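# Flip front cover, snap onto base, place on conveyor

## Task

Reorient the front cover so it faces the correct way, press it onto the base until it clicks into place, set the assembled unit down on the conveyor belt, and finish with both grippers released from it.

## Robot and tools

Robot: two 6-joint arms, left_arm and right_arm, each with a parallel gripper. In every row and every per-joint list the joint order is waist, shoulder, elbow, wrist pitch, wrist yaw, wrist roll, then the gripper. Wrist roll has its sign flipped relative to the URDF, both in commands and in readings. Stated joint ranges in rad (URDF signs): waist -2.618 to 3.054, shoulder 0.000 to 3.142, elbow 0.000 to 3.142, wrist pitch -1.571 to 1.571, wrist yaw -1.571 to 1.571, wrist roll -2.094 to 2.094. True ends may differ by up to 0.036 rad.

Frame: one world frame for both arms. Origin sits on the table surface midway between the arms; +x points out across the table, +z upward, and left_arm is on the +y side. The names left/right do not match image sides. Hand positions are in metres and orientations are quaternions in w,x,y,z order; the reported hand position gets less accurate at long reach. A gripper's fingers extend along its own +z and close along its own y; the reported point lies between the pads, roughly 1 cm short of the fingertips.

execute_actions(actions): actions is a list of up to 15 actions. Each action is a table of up to 15 rows, one row per 1/30 s step; if fewer rows are given the last one repeats, so every action lasts 15 steps (0.5 s). A row is a single list covering both arms: 14 numbers in [-1, 1], namely left_arm's 6 joint offsets and its opening, then right_arm's 6 offsets and opening. An optional 12 more numbers (0 to 1) scale each joint's stiffness, left 6 then right 6, and persist until changed. Joint numbers are offsets, scaled so 1.0 equals 1.202 rad (waist), 1.258 (shoulder), 1.238 (elbow), 2.073 (wrist pitch), 2.022 (wrist yaw and roll); each is measured from that joint's angle when the current action began, not from the previous row (the first action uses the latest reported angles). The opening is absolute: +1 fully open, -1 closed. An empty list just returns state and images. An action that would take a joint more than 0.036 rad outside its range is rejected for both arms; if the first action is rejected or any action is malformed, nothing in the call runs. A joint clipped at its real end produces the line "joint sent to its limit"; absence of that line does not prove there is more travel.

Per step, each joint's target may lead its measured angle by at most 0.202 (waist), 0.258 (shoulder), 0.238 (elbow), 0.573 (wrist pitch), 0.522 (wrist yaw/roll) rad, and targets are pulled back if they would put the gripper over 70 mm from where it is, so big offsets need several actions. "Joint targets" shows what the joints are currently driven toward. Zero offsets can let an arm sag; to hold it, send the offset back to the desired angles first, then zeros, adding more if it still falls short.

move(target, speed, blocking): target is one row as above (14 or 26 numbers, both arms), offsets counted from the Joint positions in the most recent result that lists them. speed (0.01 to 2 rad/s, default 0.5) caps the joint with the longest way to go; all joints finish together, so grippers follow curves, with duration kept between 0.5 and 10 s. Finger openings are applied at the start. It does not avoid obstacles or the other arm. The result adds a "move:" line: outcome (done, off_target, moving, held, fault), limits=held or limits=none, and each arm's joint farthest from target. blocking=false returns after 0.5 s while motion continues; you must call wait or stop before any further action or move. Faster moves and targets pushed deeper past contact press harder.

wait(seconds): 0 to 10; lets time pass with commands held, ending early if a running move finishes. stop(): brakes a running move, needing room to stop; the fingers keep moving. zoom_image(camera, region): camera is cam_high, cam_low, cam_left_wrist or cam_right_wrist; region is [x0, y0, x1, y1] in that image's pixels from the top-left, at most 504 by 504. finished_scene(scene): give the number of the current scene; irreversible, and its result reports success.

Results: a state line with each gripper's position and quaternion; Joint positions and Joint velocities per arm (rad, rad/s) ending with the pad gap in m (0.094 fully open); grip_measured on the command scale, each gripper off by up to about 1 mm. To hold a part, command about 0.03 below grip_measured (less for a lighter grip); pad force tops out near 50 to 62 N, lower for parts under about 2 mm thick. "joint command not followed" means a clearance check altered some joint targets. Joint torques are total drive output with fixed offsets and noise. MOTOR HOT appears at 75 °C; at 90 °C the arm halts for 10 s; at 100 °C the arm goes limp and drops. FAULT lines report stops. The simulation keeps running while you compose a reply, with the last command held.

Cameras are all 504x504, with given pinhole+radial intrinsics and world-to-camera transforms; fixed cameras may be off by up to about 2.3 degrees and 9 mm, and wrist camera poses come from joint readings.

Avoid: dropping or knocking anything off the table, slamming or hard pushing, and arms colliding or pressing on each other. Parts may be tugged or pushed briefly by outside disturbances. Smooth, economical motion is preferred.

Each tool is called after "Call:" as a command line: name --argument value for each argument, lists and objects as JSON in quotes; but a table of rows of numbers goes row by row, as --pt "numbers of a row", without its own name.

## Session

I'll start by looking at the current state of the scene.

Call:
execute_actions --actions '[]'

Scene clock: 0.00 s.
left_arm: end_effector_position=(+0.1931, -0.1237, +0.2079) grip_measured=+1.000 end_effector_quat_wxyz=(+0.161, +0.951, +0.112, +0.239) | right_arm: end_effector_position=(+0.3858, -0.3952, +0.3487) grip_measured=+1.000 end_effector_quat_wxyz=(+0.293, +0.377, +0.783, +0.399)
Joint names: [waist, shoulder, elbow, wrist pitch, wrist yaw, wrist roll]
Joint positions: left_arm=[-1.368  1.852  1.802 -1.071 -0.387 -1.768  0.094] | right_arm=[-0.658  1.674  1.939 -1.401 -0.974 -0.327  0.094]
Joint velocities: left_arm=[-0.027 -0.012  0.007 -0.081 -0.051  0.051  0.   ] | right_arm=[-0.002  0.012 -0.012  0.022  0.037  0.007  0.   ]
Joint torques (N m, as the arm reports them, + toward a larger Joint positions number): no reading
Motor temperatures (°C, as the motors report them): left_arm=[24 25 22 25 24 23] | right_arm=[25 23 23 23 25 23]
Joint targets: left_arm=[-1.368 1.842 1.812 -1.073 -0.386 -1.763] | right_arm=[-0.658 1.660 1.950 -1.394 -0.988 -0.319]
Joint stiffness scale: left_arm=[1. 1. 1. 1. 1. 1.] | right_arm=[1. 1. 1. 1. 1. 1.]

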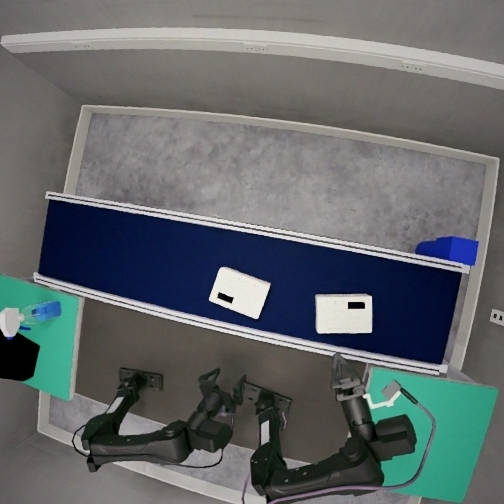

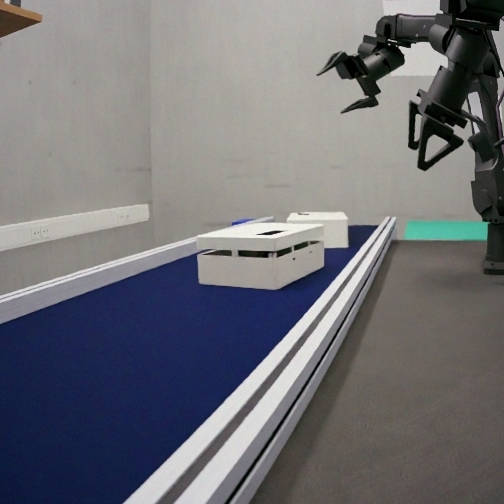

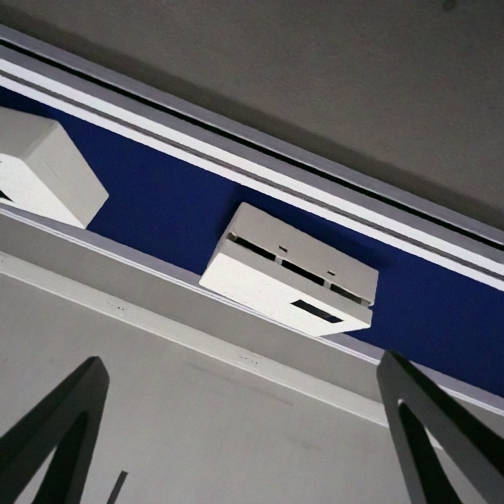

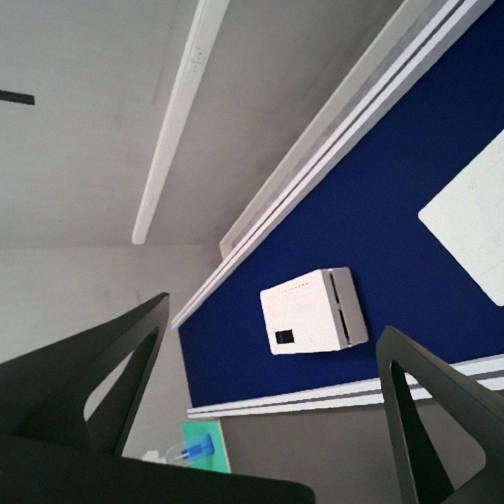

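Call:
zoom_image --camera "cam_high" --region '[190, 250, 400, 360]'

Call:
zoom_image --camera "cam_low" --region '[170, 190, 370, 310]'

Call:
zoom_image --camera "cam_left_wrist" --region '[180, 180, 400, 360]'

Call:
zoom_image --camera "cam_right_wrist" --region '[240, 120, 504, 384]'

Region (190, 250, 400, 360) of cam_high's 504x504 image, scaled by 2.400, with more detail than that image has; it fills the top 264 rows of this view, and the rest is white.

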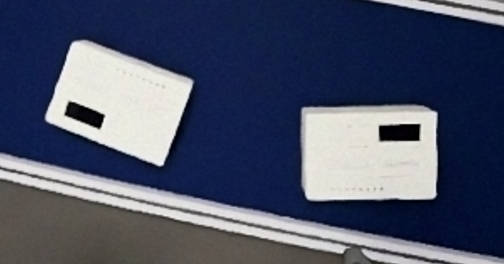

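Region (170, 190, 370, 310) of cam_low's 504x504 image, scaled by 2.520, with more detail than that image has; it fills the top 302 rows of this view, and the rest is white.

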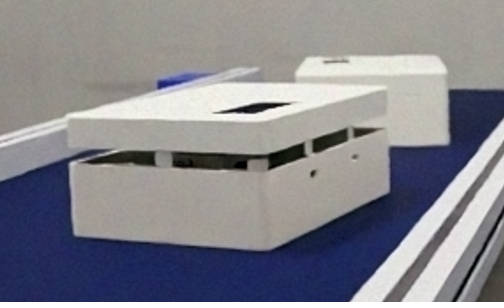

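Region (180, 180, 400, 360) of cam_left_wrist's 504x504 image, scaled by 2.291, with more detail than that image has; it fills the top 412 rows of this view, and the rest is white.

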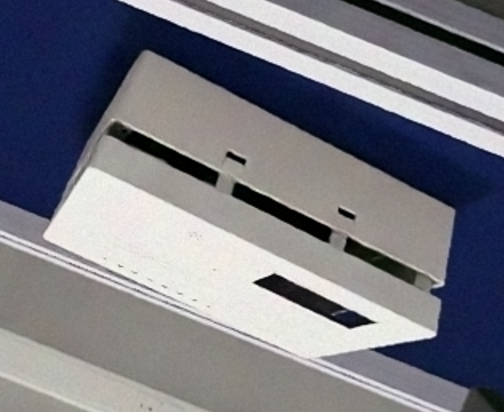

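Region (240, 120, 504, 384) of cam_right_wrist's 504x504 image, scaled by 1.909, with more detail than that image has.

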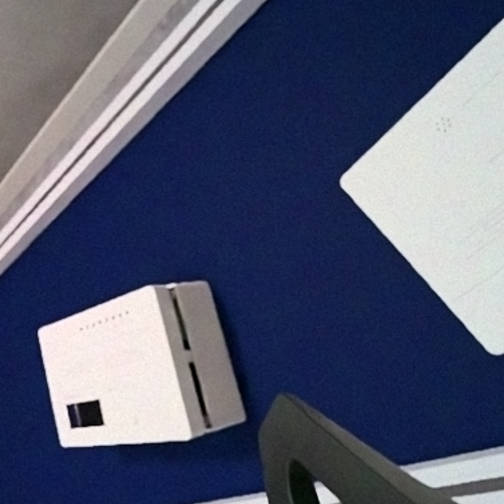

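Call:
move --target '[0.997, -0.518, -0.486, 0.034, 0.191, 0.874, 1, 0.880, 0.180, -0.032, 0.0, 0.482, 0.162, 1]' --speed 0.8

Scene clock: 123.13 s.
left_arm: end_effector_position=(+0.2845, +0.2629, +0.2129) grip_measured=+1.000 end_effector_quat_wxyz=(+0.269, +0.019, +0.963, +0.002) | right_arm: end_effector_position=(+0.4241, -0.1519, +0.1856) grip_measured=+1.000 end_effector_quat_wxyz=(+0.087, -0.125, +0.988, +0.016)
Joint names: [waist, shoulder, elbow, wrist pitch, wrist yaw, wrist roll]
Joint positions: left_arm=[-0.175  1.224  1.218 -1.021 -0.012 -0.007  0.094] | right_arm=[ 0.401  1.903  1.911 -1.401 -0.008 -0.005  0.094]
Joint velocities: left_arm=[-0.027 -0.007  0.002 -0.007  0.007  0.007  0.   ] | right_arm=[0.027 0.007 0.007 0.037 0.095 0.037 0.   ]
Joint torques (N m, as the arm reports them, + toward a larger Joint positions number): left_arm=[ 0.57 -5.28  7.08  1.73  0.11  0.09] | right_arm=[-0.15 -8.93  5.15  0.5   0.08  0.06]
Motor temperatures (°C, as the motors report them): left_arm=[24 32 26 28 24 24] | right_arm=[25 30 27 25 26 23]
Joint targets: left_arm=[-0.169 1.201 1.201 -1.001 -0.000 -0.000] | right_arm=[0.399 1.900 1.899 -1.401 0.000 0.000]
Joint stiffness scale: left_arm=[1. 1. 1. 1. 1. 1.] | right_arm=[1. 1. 1. 1. 1. 1.]
move: off_target (left_arm); limits=none; left_arm: farthest joint: the shoulder, 0.024 radians from its target (0.652 radians at the start); right_arm: farthest joint: the elbow, 0.011 radians from its target (0.039 radians at the start)
camera_calibration (this result's frames):
cam_left_wrist: T_world_to_cam=[[-0.0403587, -0.998875, 0.024886, 0.266251], [-0.996319, 0.0421155, 0.0746585, 0.304533], [-0.0756226, -0.0217812, -0.996899, 0.331286], [0, 0, 0, 1]] pos_world=[0.33921, 0.260342, 0.300896]
cam_right_wrist: T_world_to_cam=[[0.401846, -0.914704, -0.0428479, -0.293669], [-0.860089, -0.393084, 0.325166, 0.27925], [-0.314273, -0.0938135, -0.944686, 0.412817], [0, 0, 0, 1]] pos_world=[0.487926, -0.120124, 0.286597]

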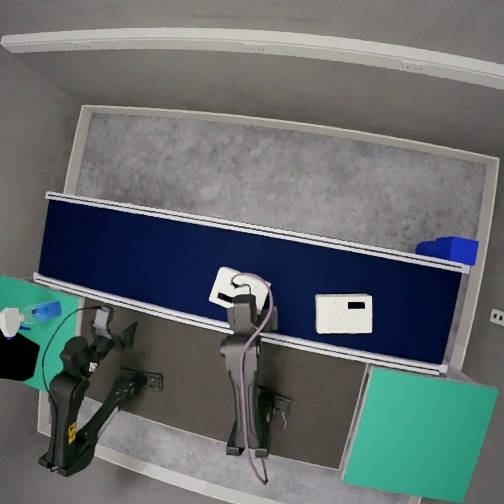

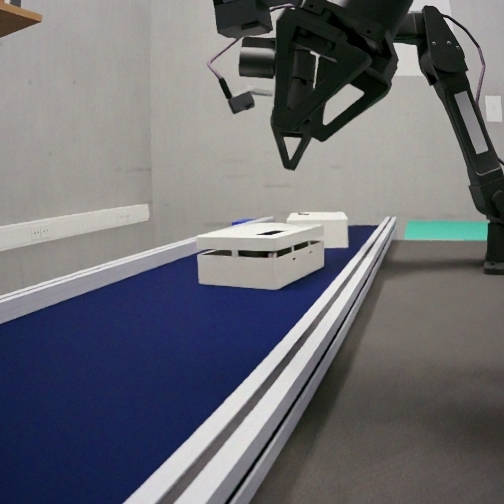

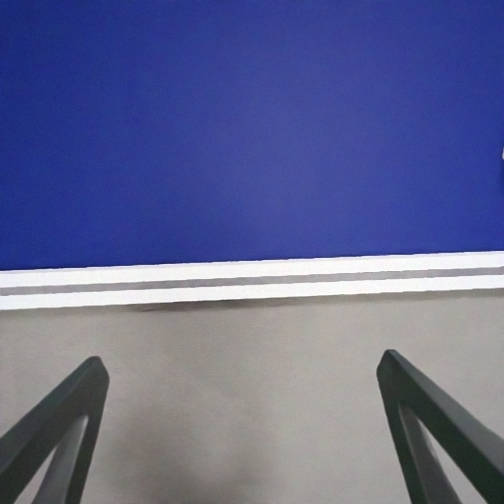

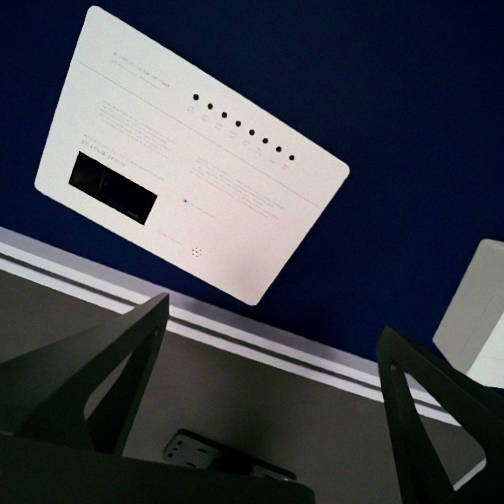

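Call:
zoom_image --camera "cam_right_wrist" --region '[20, 0, 360, 320]'

Call:
zoom_image --camera "cam_right_wrist" --region '[50, 130, 180, 240]'

Region (20, 0, 360, 320) of cam_right_wrist's 504x504 image, scaled by 1.482, with more detail than that image has; it fills the top 474 rows of this view, and the rest is white.

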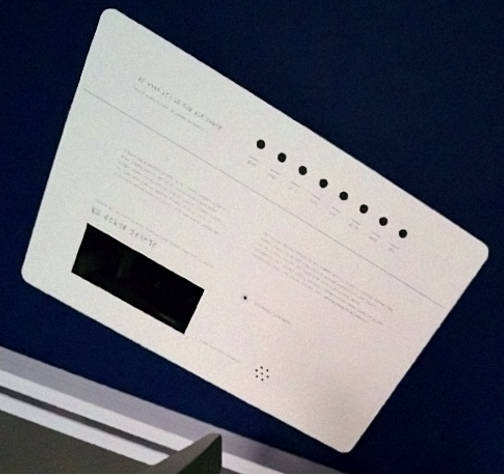

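Region (50, 130, 180, 240) of cam_right_wrist's 504x504 image, scaled by 3.877, with more detail than that image has; it fills the top 426 rows of this view, and the rest is white.

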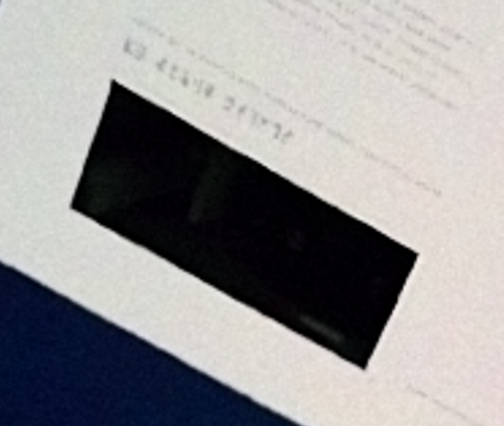

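Call:
zoom_image --camera "cam_low" --region '[200, 0, 420, 190]'

Call:
zoom_image --camera "cam_high" --region '[60, 290, 180, 400]'

Region (200, 0, 420, 190) of cam_low's 504x504 image, scaled by 2.291, with more detail than that image has; it fills the top 435 rows of this view, and the rest is white.

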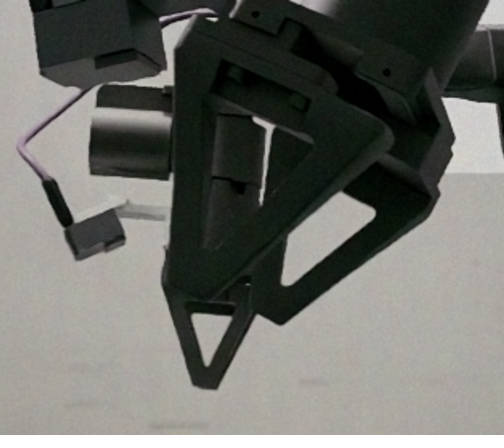

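Region (60, 290, 180, 400) of cam_high's 504x504 image, scaled by 4.200, with more detail than that image has; it fills the top 462 rows of this view, and the rest is white.

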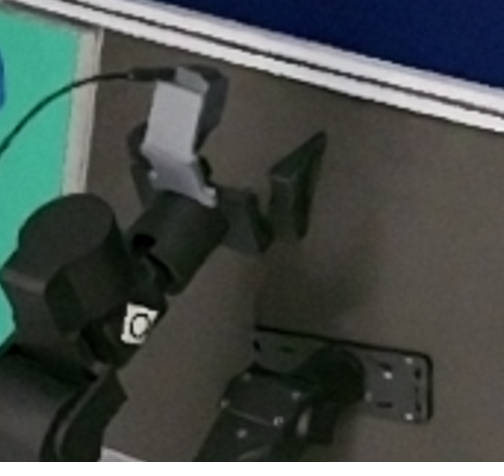

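Call:
move --target '[0.005, -0.973, -0.984, 0.4925, 0.006, 0.003, 1, 0.238, 0.172, 0.053, -0.0135, 0.004, 0.451, -0.255]' --speed 0.7

Scene clock: 245.70 s.
left_arm: end_effector_position=(+0.2306, +0.2648, +0.1767) grip_measured=+1.000 end_effector_quat_wxyz=(+0.696, +0.012, +0.718, -0.006) | right_arm: end_effector_position=(+0.3880, -0.0463, +0.1088) grip_measured=-0.253 end_effector_quat_wxyz=(+0.015, +0.659, -0.752, -0.004)
Joint names: [waist, shoulder, elbow, wrist pitch, wrist yaw, wrist roll]
Joint positions: left_arm=[-0.175  0.033  0.021 -0.019 -0.011 -0.007  0.094] | right_arm=[ 0.684  2.123  1.938 -1.416 -0.002  0.901  0.035]
Joint velocities: left_arm=[-0.012  0.002  0.032  0.037 -0.051  0.037  0.   ] | right_arm=[-0.012 -0.002  0.002 -0.022  0.051  0.066  0.   ]
Joint torques (N m, as the arm reports them, + toward a larger Joint positions number): left_arm=[ 0.54 -0.47  8.32  2.38  0.1   0.06] | right_arm=[  0.18 -10.72   8.95  -0.03   0.03   0.02]
Motor temperatures (°C, as the motors report them): left_arm=[24 29 25 32 24 24] | right_arm=[25 34 27 24 25 23]
Joint targets: left_arm=[-0.169 0.008 0.011 0.000 0.000 -0.001] | right_arm=[0.687 2.119 1.976 -1.429 0.000 0.907]
Joint stiffness scale: left_arm=[1. 1. 1. 1. 1. 1.] | right_arm=[1. 1. 1. 1. 1. 1.]
joint sent to its limit (left arm) — the command would take the shoulder past its lower limit and the elbow past its lower limit, so those joints were sent only as far as their limits.
move: off_target (left_arm, right_arm); limits=none; left_arm: farthest joint: the shoulder, 0.033 radians from its target (1.224 radians at the start); right_arm: farthest joint: the elbow, 0.039 radians from its target (0.066 radians at the start)
camera_calibration (this result's frames):
cam_left_wrist: T_world_to_cam=[[-0.0599556, -0.998141, 0.0109102, 0.273683], [-0.604465, 0.0276062, -0.796153, 0.320872], [0.794372, -0.0543286, -0.604997, 0.0299568], [0, 0, 0, 1]] pos_world=[0.186568, 0.265944, 0.270601]
cam_right_wrist: T_world_to_cam=[[0.995775, 0.0206246, -0.0894803, -0.367985], [0.0625928, -0.865444, 0.49708, -0.0839517], [-0.0671881, -0.500581, -0.863078, 0.215243], [0, 0, 0, 1]] pos_world=[0.386147, 0.0426805, 0.194575]

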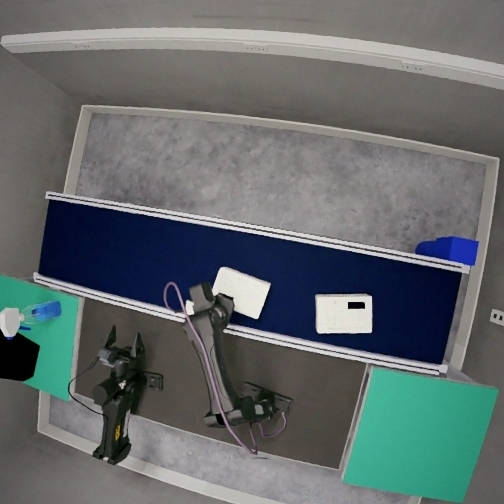

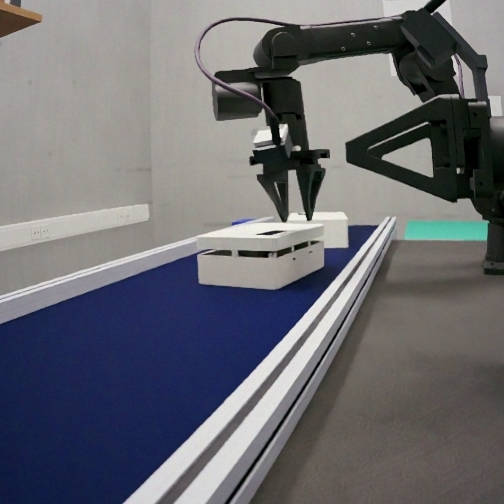

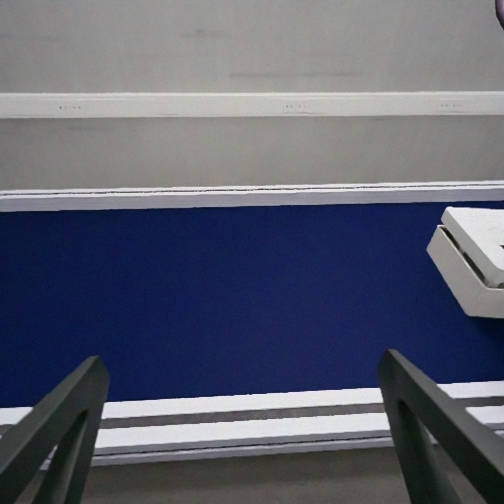

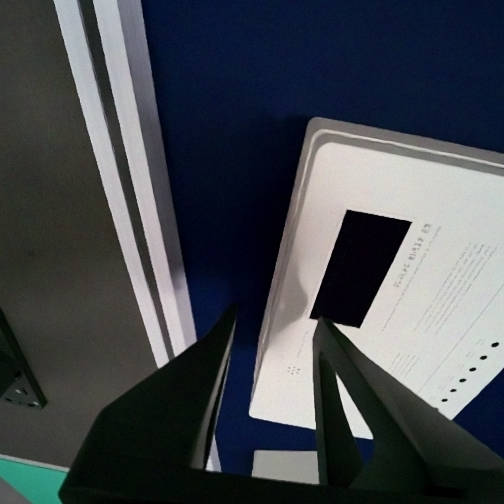

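Call:
zoom_image --camera "cam_right_wrist" --region '[220, 100, 460, 440]'

Region (220, 100, 460, 440) of cam_right_wrist's 504x504 image, scaled by 1.482, with more detail than that image has; it fills the left 356 columns of this view, and the rest is white.

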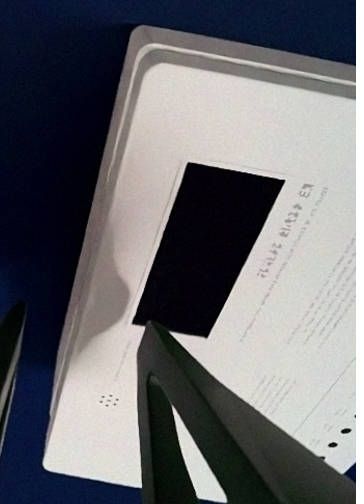

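Call:
move --target '[0.005, -0.02, -0.008, 0.72, 0.005, 0.003, 1, -0.0033, 0.0100, 0.0515, 0.0039, 0.001, 0.0148, -0.255]' --speed 1.0

Scene clock: 368.03 s.
left_arm: end_effector_position=(+0.0114, +0.2729, +0.4315) grip_measured=+1.000 end_effector_quat_wxyz=(+0.998, -0.004, +0.058, -0.015) | right_arm: end_effector_position=(+0.3933, -0.0432, +0.1107) grip_measured=-0.253 end_effector_quat_wxyz=(+0.008, +0.668, -0.744, -0.002)
Joint names: [waist, shoulder, elbow, wrist pitch, wrist yaw, wrist roll]
Joint positions: left_arm=[-0.175  0.033  0.021  1.466 -0.011 -0.007  0.094] | right_arm=[ 0.684  2.136  1.965 -1.416 -0.002  0.925  0.035]
Joint velocities: left_arm=[-0.017  0.022  0.012  0.081  0.007  0.051  0.   ] | right_arm=[-0.007 -0.002 -0.012  0.066 -0.051 -0.022  0.001]
Joint torques (N m, as the arm reports them, + toward a larger Joint positions number): left_arm=[0.66 1.3  6.15 0.27 0.06 0.06] | right_arm=[ -0.38 -10.43   8.89   0.21   0.02   0.08]
Motor temperatures (°C, as the motors report them): left_arm=[24 27 27 38 24 24] | right_arm=[25 40 32 23 25 23]
Joint targets: left_arm=[-0.169 0.008 0.011 1.473 -0.001 -0.000] | right_arm=[0.680 2.136 2.002 -1.408 0.000 0.931]
Joint stiffness scale: left_arm=[1. 1. 1. 1. 1. 1.] | right_arm=[1. 1. 1. 1. 1. 1.]
move: off_target (left_arm, right_arm); limits=none; left_arm: farthest joint: the shoulder, 0.025 radians from its target (0.025 radians at the start); right_arm: farthest joint: the elbow, 0.037 radians from its target (0.064 radians at the start)
camera_calibration (this result's frames):
cam_left_wrist: T_world_to_cam=[[-0.0496106, -0.998522, -0.0221898, 0.280081], [0.741127, -0.0219106, -0.671007, 0.335172], [0.669529, -0.0497345, 0.741119, -0.221981], [0, 0, 0, 1]] pos_world=[-0.085887, 0.27597, 0.395632]
cam_right_wrist: T_world_to_cam=[[0.995981, 0.0455962, -0.0770871, -0.373478], [0.0777273, -0.867663, 0.491039, -0.087866], [-0.0444962, -0.495057, -0.86772, 0.210593], [0, 0, 0, 1]] pos_world=[0.388178, 0.0450465, 0.197091]

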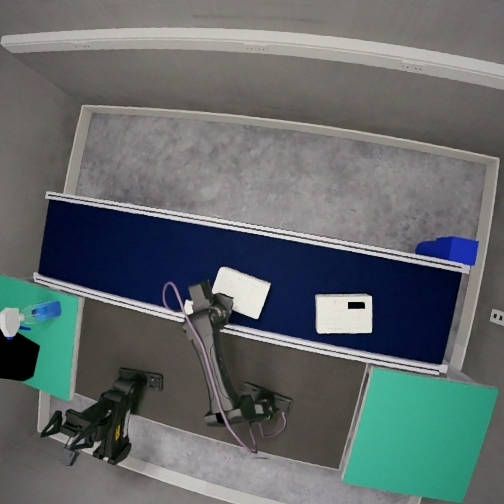

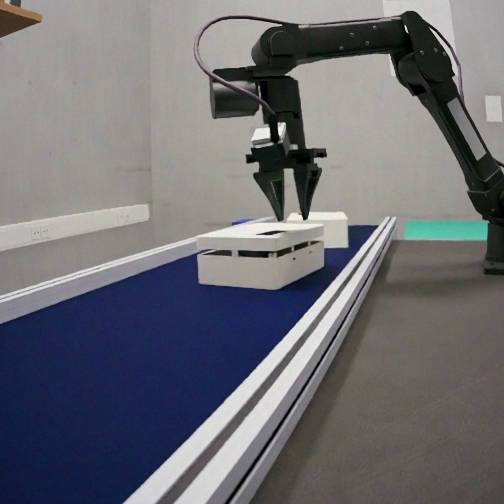

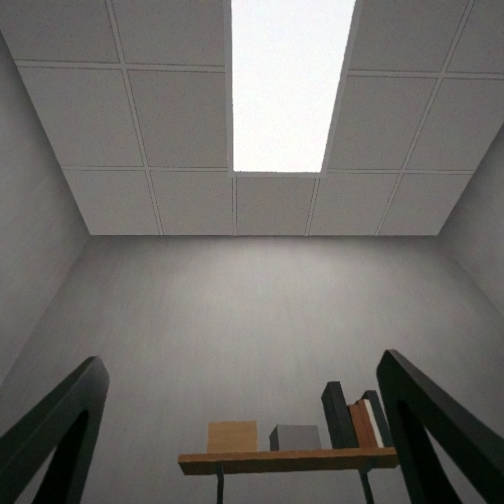

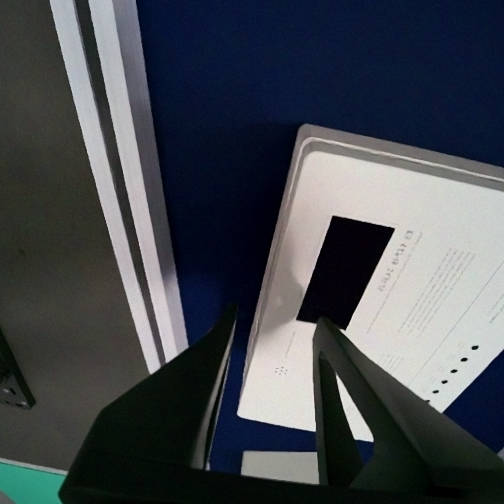

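Call:
move --target '[0.005, -0.02, -0.008, 0.003, 0.005, 0.003, 1, -0.0123, 0.0016, -0.0474, 0.0372, 0.001, -0.009, -0.255]' --speed 0.1

Scene clock: 423.80 s.
left_arm: end_effector_position=(+0.0113, +0.2729, +0.4315) grip_measured=+1.000 end_effector_quat_wxyz=(+0.998, -0.004, +0.058, -0.015) | right_arm: end_effector_position=(+0.3996, -0.0434, +0.0994) grip_measured=-0.253 end_effector_quat_wxyz=(-0.002, +0.661, -0.751, -0.000)
Joint names: [waist, shoulder, elbow, wrist pitch, wrist yaw, wrist roll]
Joint positions: left_arm=[-0.175  0.033  0.021  1.466 -0.011 -0.007  0.094] | right_arm=[ 0.676  2.136  1.92  -1.352 -0.001  0.912  0.035]
Joint velocities: left_arm=[-0.007  0.007 -0.007 -0.007 -0.037 -0.022  0.   ] | right_arm=[ 0.017 -0.012  0.007 -0.007  0.007  0.022  0.   ]
Joint torques (N m, as the arm reports them, + toward a larger Joint positions number): left_arm=[0.59 1.18 6.22 0.28 0.06 0.09] | right_arm=[ -0.61 -10.37   4.84   0.29   0.02  -0.04]
Motor temperatures (°C, as the motors report them): left_arm=[24 27 26 32 24 24] | right_arm=[25 42 32 23 25 23]
Joint targets: left_arm=[-0.169 0.008 0.011 1.472 -0.001 -0.000] | right_arm=[0.669 2.138 1.906 -1.339 0.000 0.907]
Joint stiffness scale: left_arm=[1. 1. 1. 1. 1. 1.] | right_arm=[1. 1. 1. 1. 1. 1.]
move: off_target (left_arm); limits=none; left_arm: farthest joint: the shoulder, 0.025 radians from its target (0.025 radians at the start); right_arm: farthest joint: the elbow, 0.014 radians from its target (0.058 radians at the start)
camera_calibration (this result's frames):
cam_left_wrist: T_world_to_cam=[[-0.0496021, -0.998522, -0.0221947, 0.280082], [0.741383, -0.02192, -0.670724, 0.335127], [0.669246, -0.0497241, 0.741375, -0.222037], [0, 0, 0, 1]] pos_world=[-0.0859674, 0.275973, 0.395606]
cam_right_wrist: T_world_to_cam=[[0.997907, 0.0249304, -0.0596595, -0.384086], [0.0507673, -0.873511, 0.48415, -0.0717996], [-0.0400432, -0.486165, -0.872949, 0.200109], [0, 0, 0, 1]] pos_world=[0.39494, 0.0441439, 0.186533]

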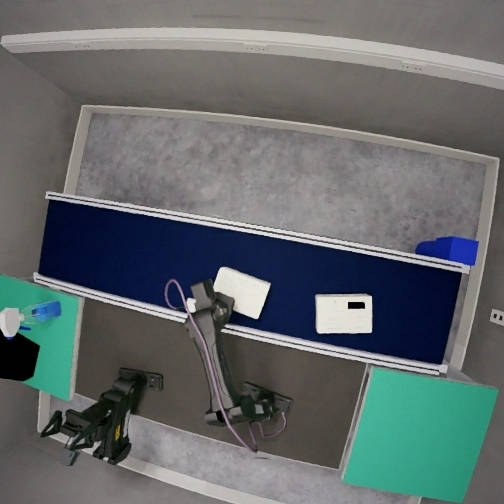

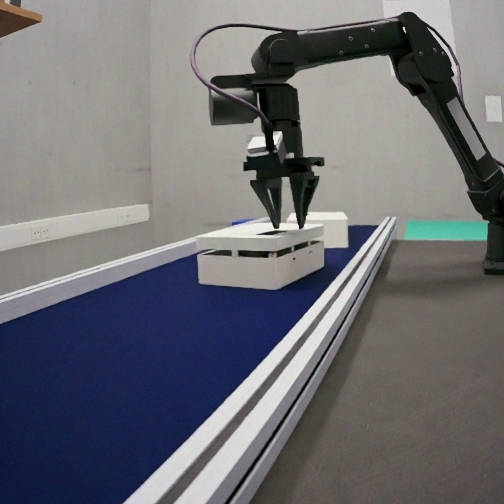

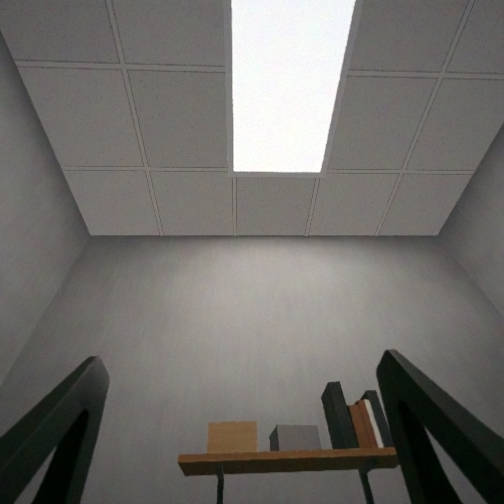

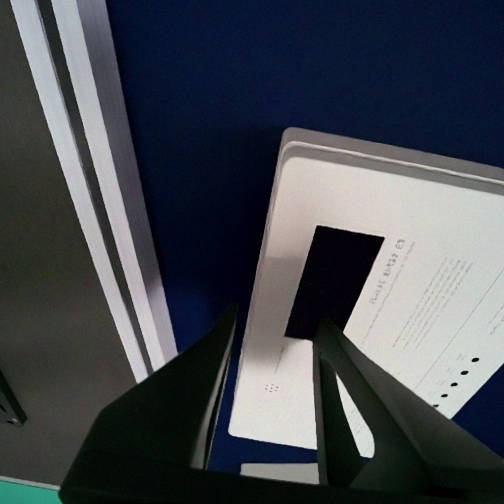

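Call:
zoom_image --camera "cam_right_wrist" --region '[200, 200, 420, 420]'

Call:
zoom_image --camera "cam_low" --region '[190, 160, 350, 300]'

Region (200, 200, 420, 420) of cam_right_wrist's 504x504 image, scaled by 2.291, with more detail than that image has.

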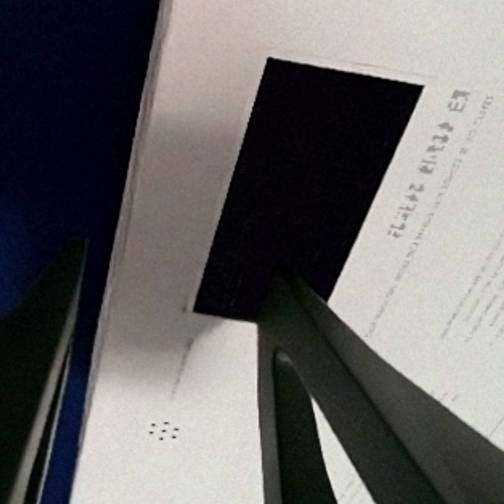

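Region (190, 160, 350, 300) of cam_low's 504x504 image, scaled by 3.150, with more detail than that image has; it fills the top 441 rows of this view, and the rest is white.

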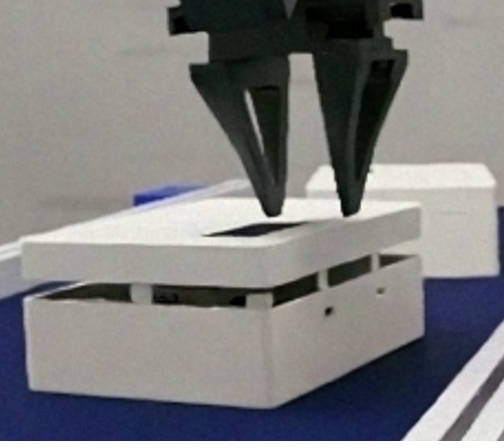

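Call:
move --target '[0.005, -0.02, -0.008, 0.003, 0.005, 0.003, 1, -0.0058, 0.001, -0.0695, 0.040, 0.0005, -0.0025, -0.255]' --speed 0.08

Scene clock: 446.77 s.
left_arm: end_effector_position=(+0.0113, +0.2729, +0.4315) grip_measured=+1.000 end_effector_quat_wxyz=(+0.998, -0.004, +0.058, -0.015) | right_arm: end_effector_position=(+0.3989, -0.0441, +0.0904) grip_measured=-0.253 end_effector_quat_wxyz=(-0.003, +0.660, -0.751, +0.001)
Joint names: [waist, shoulder, elbow, wrist pitch, wrist yaw, wrist roll]
Joint positions: left_arm=[-0.175  0.033  0.021  1.466 -0.011 -0.007  0.094] | right_arm=[ 0.676  2.128  1.872 -1.309  0.     0.911  0.035]
Joint velocities: left_arm=[ 0.007  0.012 -0.007 -0.022  0.007  0.007  0.   ] | right_arm=[-0.012 -0.012 -0.002 -0.007 -0.037 -0.007  0.001]
Joint torques (N m, as the arm reports them, + toward a larger Joint positions number): left_arm=[0.53 1.17 6.24 0.26 0.08 0.07] | right_arm=[-0.66 -9.73  2.97  0.57  0.01 -0.05]
Motor temperatures (°C, as the motors report them): left_arm=[24 27 26 31 24 24] | right_arm=[25 42 30 23 25 23]
Joint targets: left_arm=[-0.169 0.008 0.011 1.472 -0.001 -0.000] | right_arm=[0.669 2.137 1.834 -1.269 0.000 0.907]
Joint stiffness scale: left_arm=[1. 1. 1. 1. 1. 1.] | right_arm=[1. 1. 1. 1. 1. 1.]
move: off_target (left_arm, right_arm); limits=none; left_arm: farthest joint: the shoulder, 0.025 radians from its target (0.025 radians at the start); right_arm: farthest joint: the wrist pitch, 0.040 radians from its target (0.083 radians at the start)
camera_calibration (this result's frames):
cam_left_wrist: T_world_to_cam=[[-0.0496021, -0.998522, -0.0221947, 0.280082], [0.741383, -0.02192, -0.670724, 0.335127], [0.669246, -0.0497241, 0.741375, -0.222037], [0, 0, 0, 1]] pos_world=[-0.0859674, 0.275973, 0.395606]
cam_right_wrist: T_world_to_cam=[[0.998113, 0.0241963, -0.056443, -0.384265], [0.048543, -0.873821, 0.483818, -0.0671024], [-0.0376145, -0.485645, -0.873346, 0.191007], [0, 0, 0, 1]] pos_world=[0.393981, 0.0434237, 0.177591]

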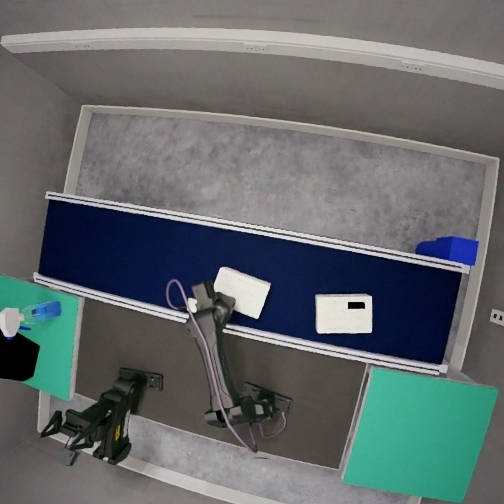

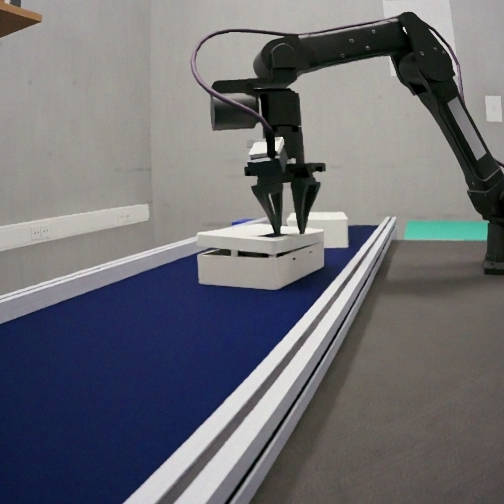

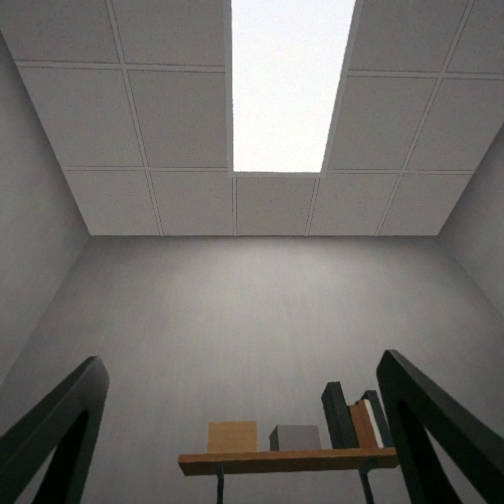

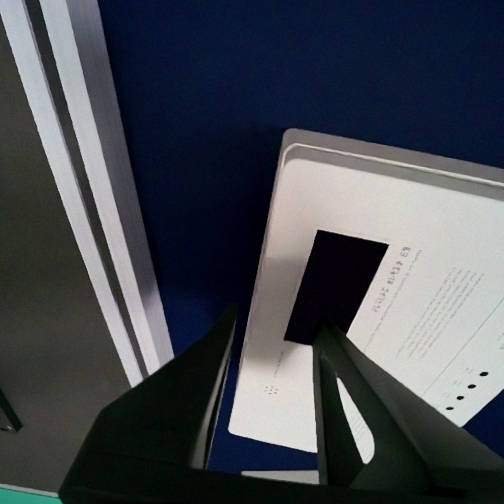

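Call:
zoom_image --camera "cam_low" --region '[190, 160, 350, 300]'

Call:
zoom_image --camera "cam_right_wrist" --region '[200, 200, 420, 420]'

Region (190, 160, 350, 300) of cam_low's 504x504 image, scaled by 3.150, with more detail than that image has; it fills the top 441 rows of this view, and the rest is white.

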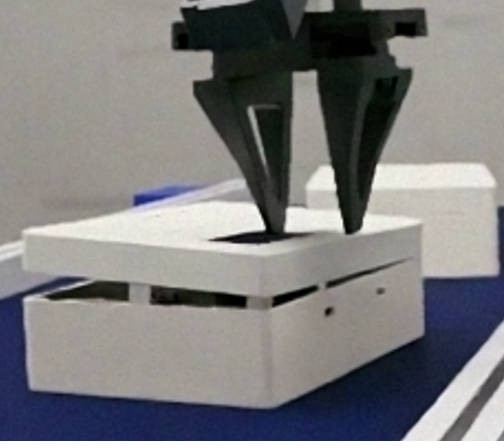

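Region (200, 200, 420, 420) of cam_right_wrist's 504x504 image, scaled by 2.291, with more detail than that image has.

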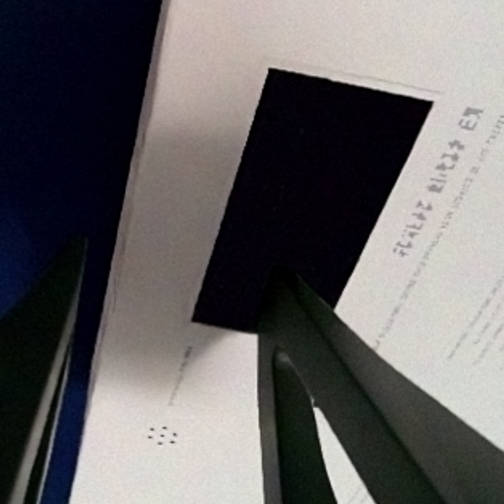

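Call:
move --target '[0.005, -0.02, -0.008, 0.003, 0.005, 0.003, 1, 0.0, 0.006, 0.075, -0.03, 0.0, 0.0, -0.255]' --speed 0.15

Scene clock: 540.30 s.
left_arm: end_effector_position=(+0.0113, +0.2729, +0.4315) grip_measured=+1.000 end_effector_quat_wxyz=(+0.998, -0.004, +0.058, -0.015) | right_arm: end_effector_position=(+0.4004, -0.0432, +0.1018) grip_measured=-0.253 end_effector_quat_wxyz=(-0.003, +0.660, -0.751, +0.001)
Joint names: [waist, shoulder, elbow, wrist pitch, wrist yaw, wrist roll]
Joint positions: left_arm=[-0.175  0.033  0.021  1.466 -0.011 -0.007  0.094] | right_arm=[ 0.676  2.136  1.93  -1.358  0.     0.911  0.035]
Joint velocities: left_arm=[ 0.007 -0.022 -0.007  0.007 -0.037  0.081  0.   ] | right_arm=[0.012 0.012 0.012 0.022 0.022 0.051 0.   ]
Joint torques (N m, as the arm reports them, + toward a larger Joint positions number): left_arm=[0.47 1.24 6.21 0.28 0.08 0.08] | right_arm=[ -0.03 -10.55   8.78   0.03   0.01   0.02]
Motor temperatures (°C, as the motors report them): left_arm=[24 27 26 28 24 24] | right_arm=[25 43 28 24 25 23]
Joint targets: left_arm=[-0.169 0.008 0.011 1.472 -0.001 -0.000] | right_arm=[0.676 2.135 1.965 -1.371 0.000 0.911]
Joint stiffness scale: left_arm=[1. 1. 1. 1. 1. 1.] | right_arm=[1. 1. 1. 1. 1. 1.]
move: off_target (left_arm, right_arm); limits=none; left_arm: farthest joint: the shoulder, 0.025 radians from its target (0.025 radians at the start); right_arm: farthest joint: the elbow, 0.035 radians from its target (0.093 radians at the start)
camera_calibration (this result's frames):
cam_left_wrist: T_world_to_cam=[[-0.0496021, -0.998522, -0.0221947, 0.280082], [0.741383, -0.02192, -0.670724, 0.335127], [0.669246, -0.0497241, 0.741375, -0.222037], [0, 0, 0, 1]] pos_world=[-0.0859674, 0.275973, 0.395606]
cam_right_wrist: T_world_to_cam=[[0.998131, 0.0242072, -0.05611, -0.385206], [0.0483839, -0.873915, 0.483666, -0.0718259], [-0.0373272, -0.485476, -0.873453, 0.201343], [0, 0, 0, 1]] pos_world=[0.395477, 0.0443024, 0.188989]

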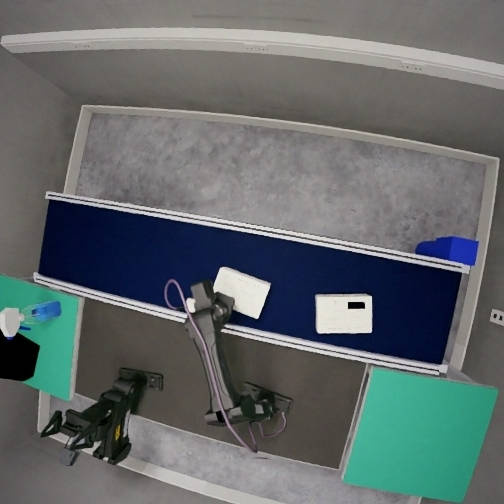

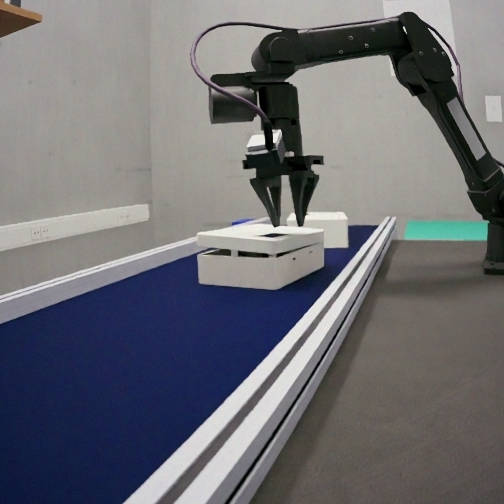

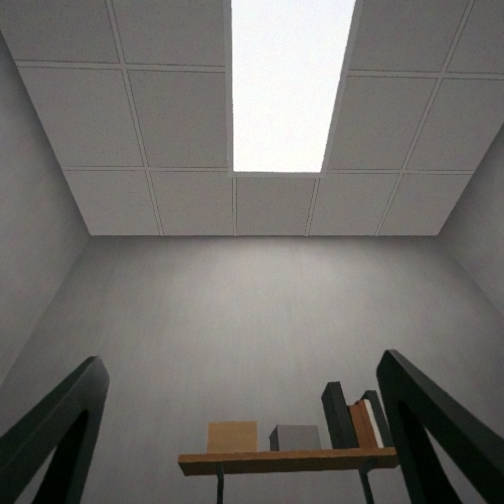

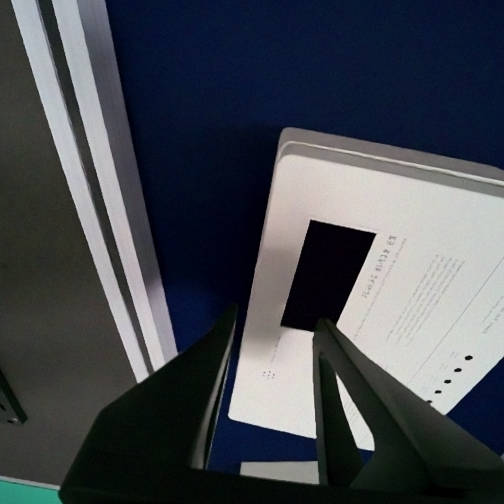

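Call:
zoom_image --camera "cam_low" --region '[190, 160, 350, 300]'

Call:
zoom_image --camera "cam_right_wrist" --region '[200, 110, 460, 370]'

Region (190, 160, 350, 300) of cam_low's 504x504 image, scaled by 3.150, with more detail than that image has; it fills the top 441 rows of this view, and the rest is white.

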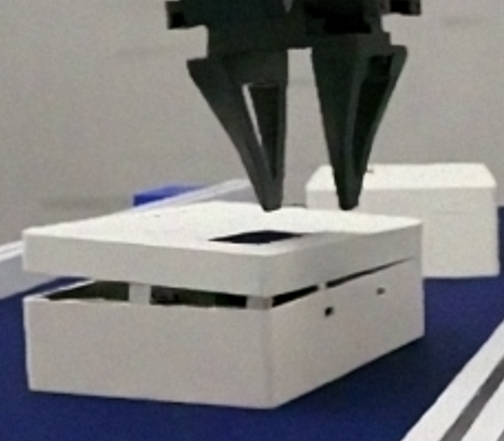

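Region (200, 110, 460, 370) of cam_right_wrist's 504x504 image, scaled by 1.938, with more detail than that image has.

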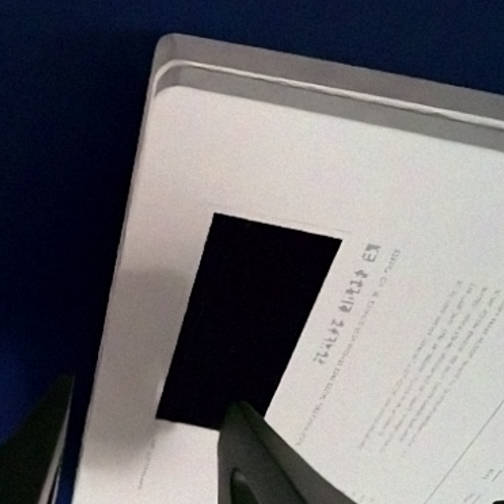

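Call:
move --target '[0.005, -0.02, -0.008, 0.003, 0.005, 0.003, 1, 0.025, 0.0334, 0.085, -0.018, 0.0, -0.015, -0.255]' --speed 0.2

Scene clock: 564.87 s.
left_arm: end_effector_position=(+0.0113, +0.2729, +0.4315) grip_measured=+1.000 end_effector_quat_wxyz=(+0.998, -0.004, +0.058, -0.015) | right_arm: end_effector_position=(+0.4034, -0.0294, +0.1027) grip_measured=-0.253 end_effector_quat_wxyz=(-0.005, +0.660, -0.751, +0.001)
Joint names: [waist, shoulder, elbow, wrist pitch, wrist yaw, wrist roll]
Joint positions: left_arm=[-0.175  0.033  0.021  1.466 -0.011 -0.007  0.094] | right_arm=[ 0.7    2.177  1.999 -1.383  0.     0.886  0.035]
Joint velocities: left_arm=[-0.002 -0.002  0.002 -0.007  0.007  0.007  0.   ] | right_arm=[ 0.002 -0.007 -0.012 -0.051  0.037  0.022 -0.   ]
Joint torques (N m, as the arm reports them, + toward a larger Joint positions number): left_arm=[0.52 1.29 6.27 0.29 0.06 0.08] | right_arm=[  0.49 -10.79   8.83   0.02   0.    -0.03]
Motor temperatures (°C, as the motors report them): left_arm=[24 27 26 28 24 24] | right_arm=[25 44 32 24 25 23]
Joint targets: left_arm=[-0.169 0.008 0.011 1.472 -0.001 -0.000] | right_arm=[0.706 2.178 2.035 -1.396 0.000 0.881]
Joint stiffness scale: left_arm=[1. 1. 1. 1. 1. 1.] | right_arm=[1. 1. 1. 1. 1. 1.]
move: off_target (left_arm, right_arm); limits=none; left_arm: farthest joint: the shoulder, 0.025 radians from its target (0.025 radians at the start); right_arm: farthest joint: the elbow, 0.036 radians from its target (0.106 radians at the start)
camera_calibration (this result's frames):
cam_left_wrist: T_world_to_cam=[[-0.0496021, -0.998522, -0.0221947, 0.280082], [0.741383, -0.02192, -0.670724, 0.335127], [0.669246, -0.0497241, 0.741375, -0.222037], [0, 0, 0, 1]] pos_world=[-0.0859674, 0.275973, 0.395606]
cam_right_wrist: T_world_to_cam=[[0.998304, 0.0235533, -0.0532321, -0.388895], [0.0463479, -0.874894, 0.482091, -0.0593958], [-0.0352176, -0.483741, -0.874502, 0.208247], [0, 0, 0, 1]] pos_world=[0.398322, 0.0579321, 0.190045]

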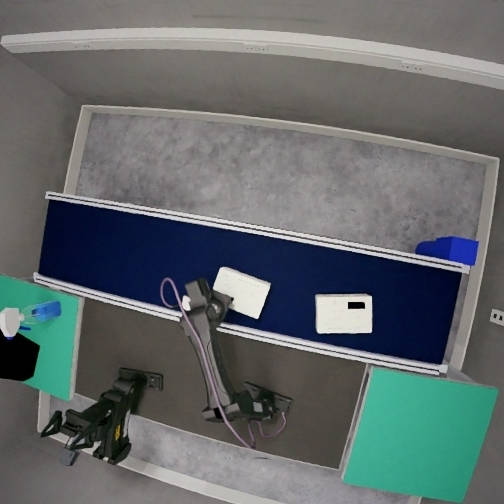

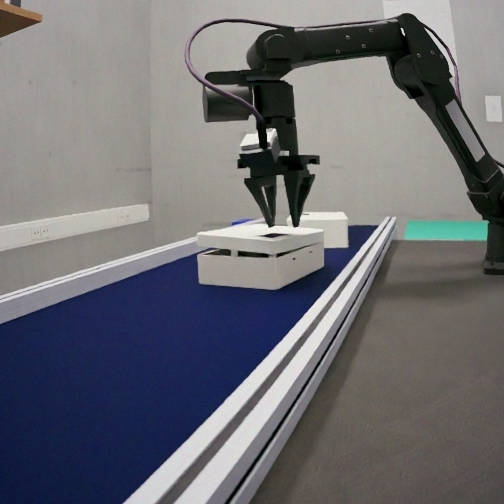

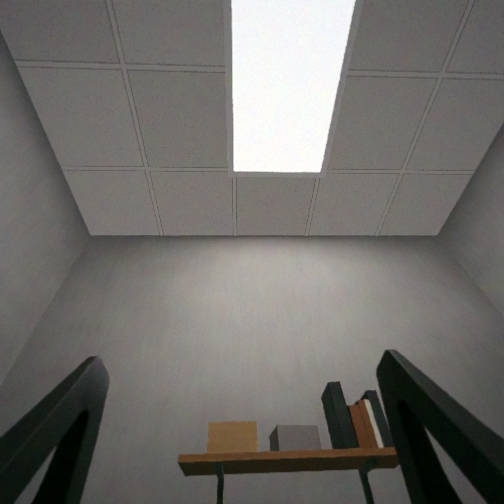

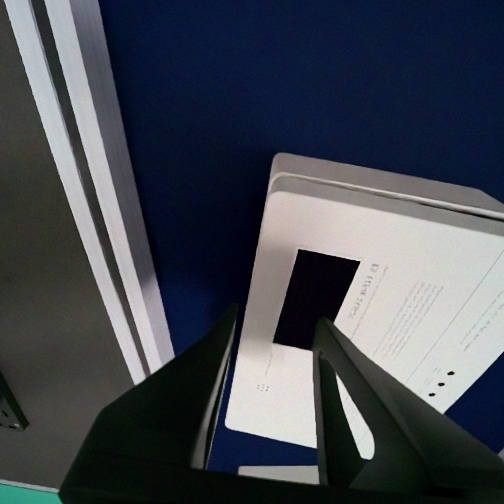

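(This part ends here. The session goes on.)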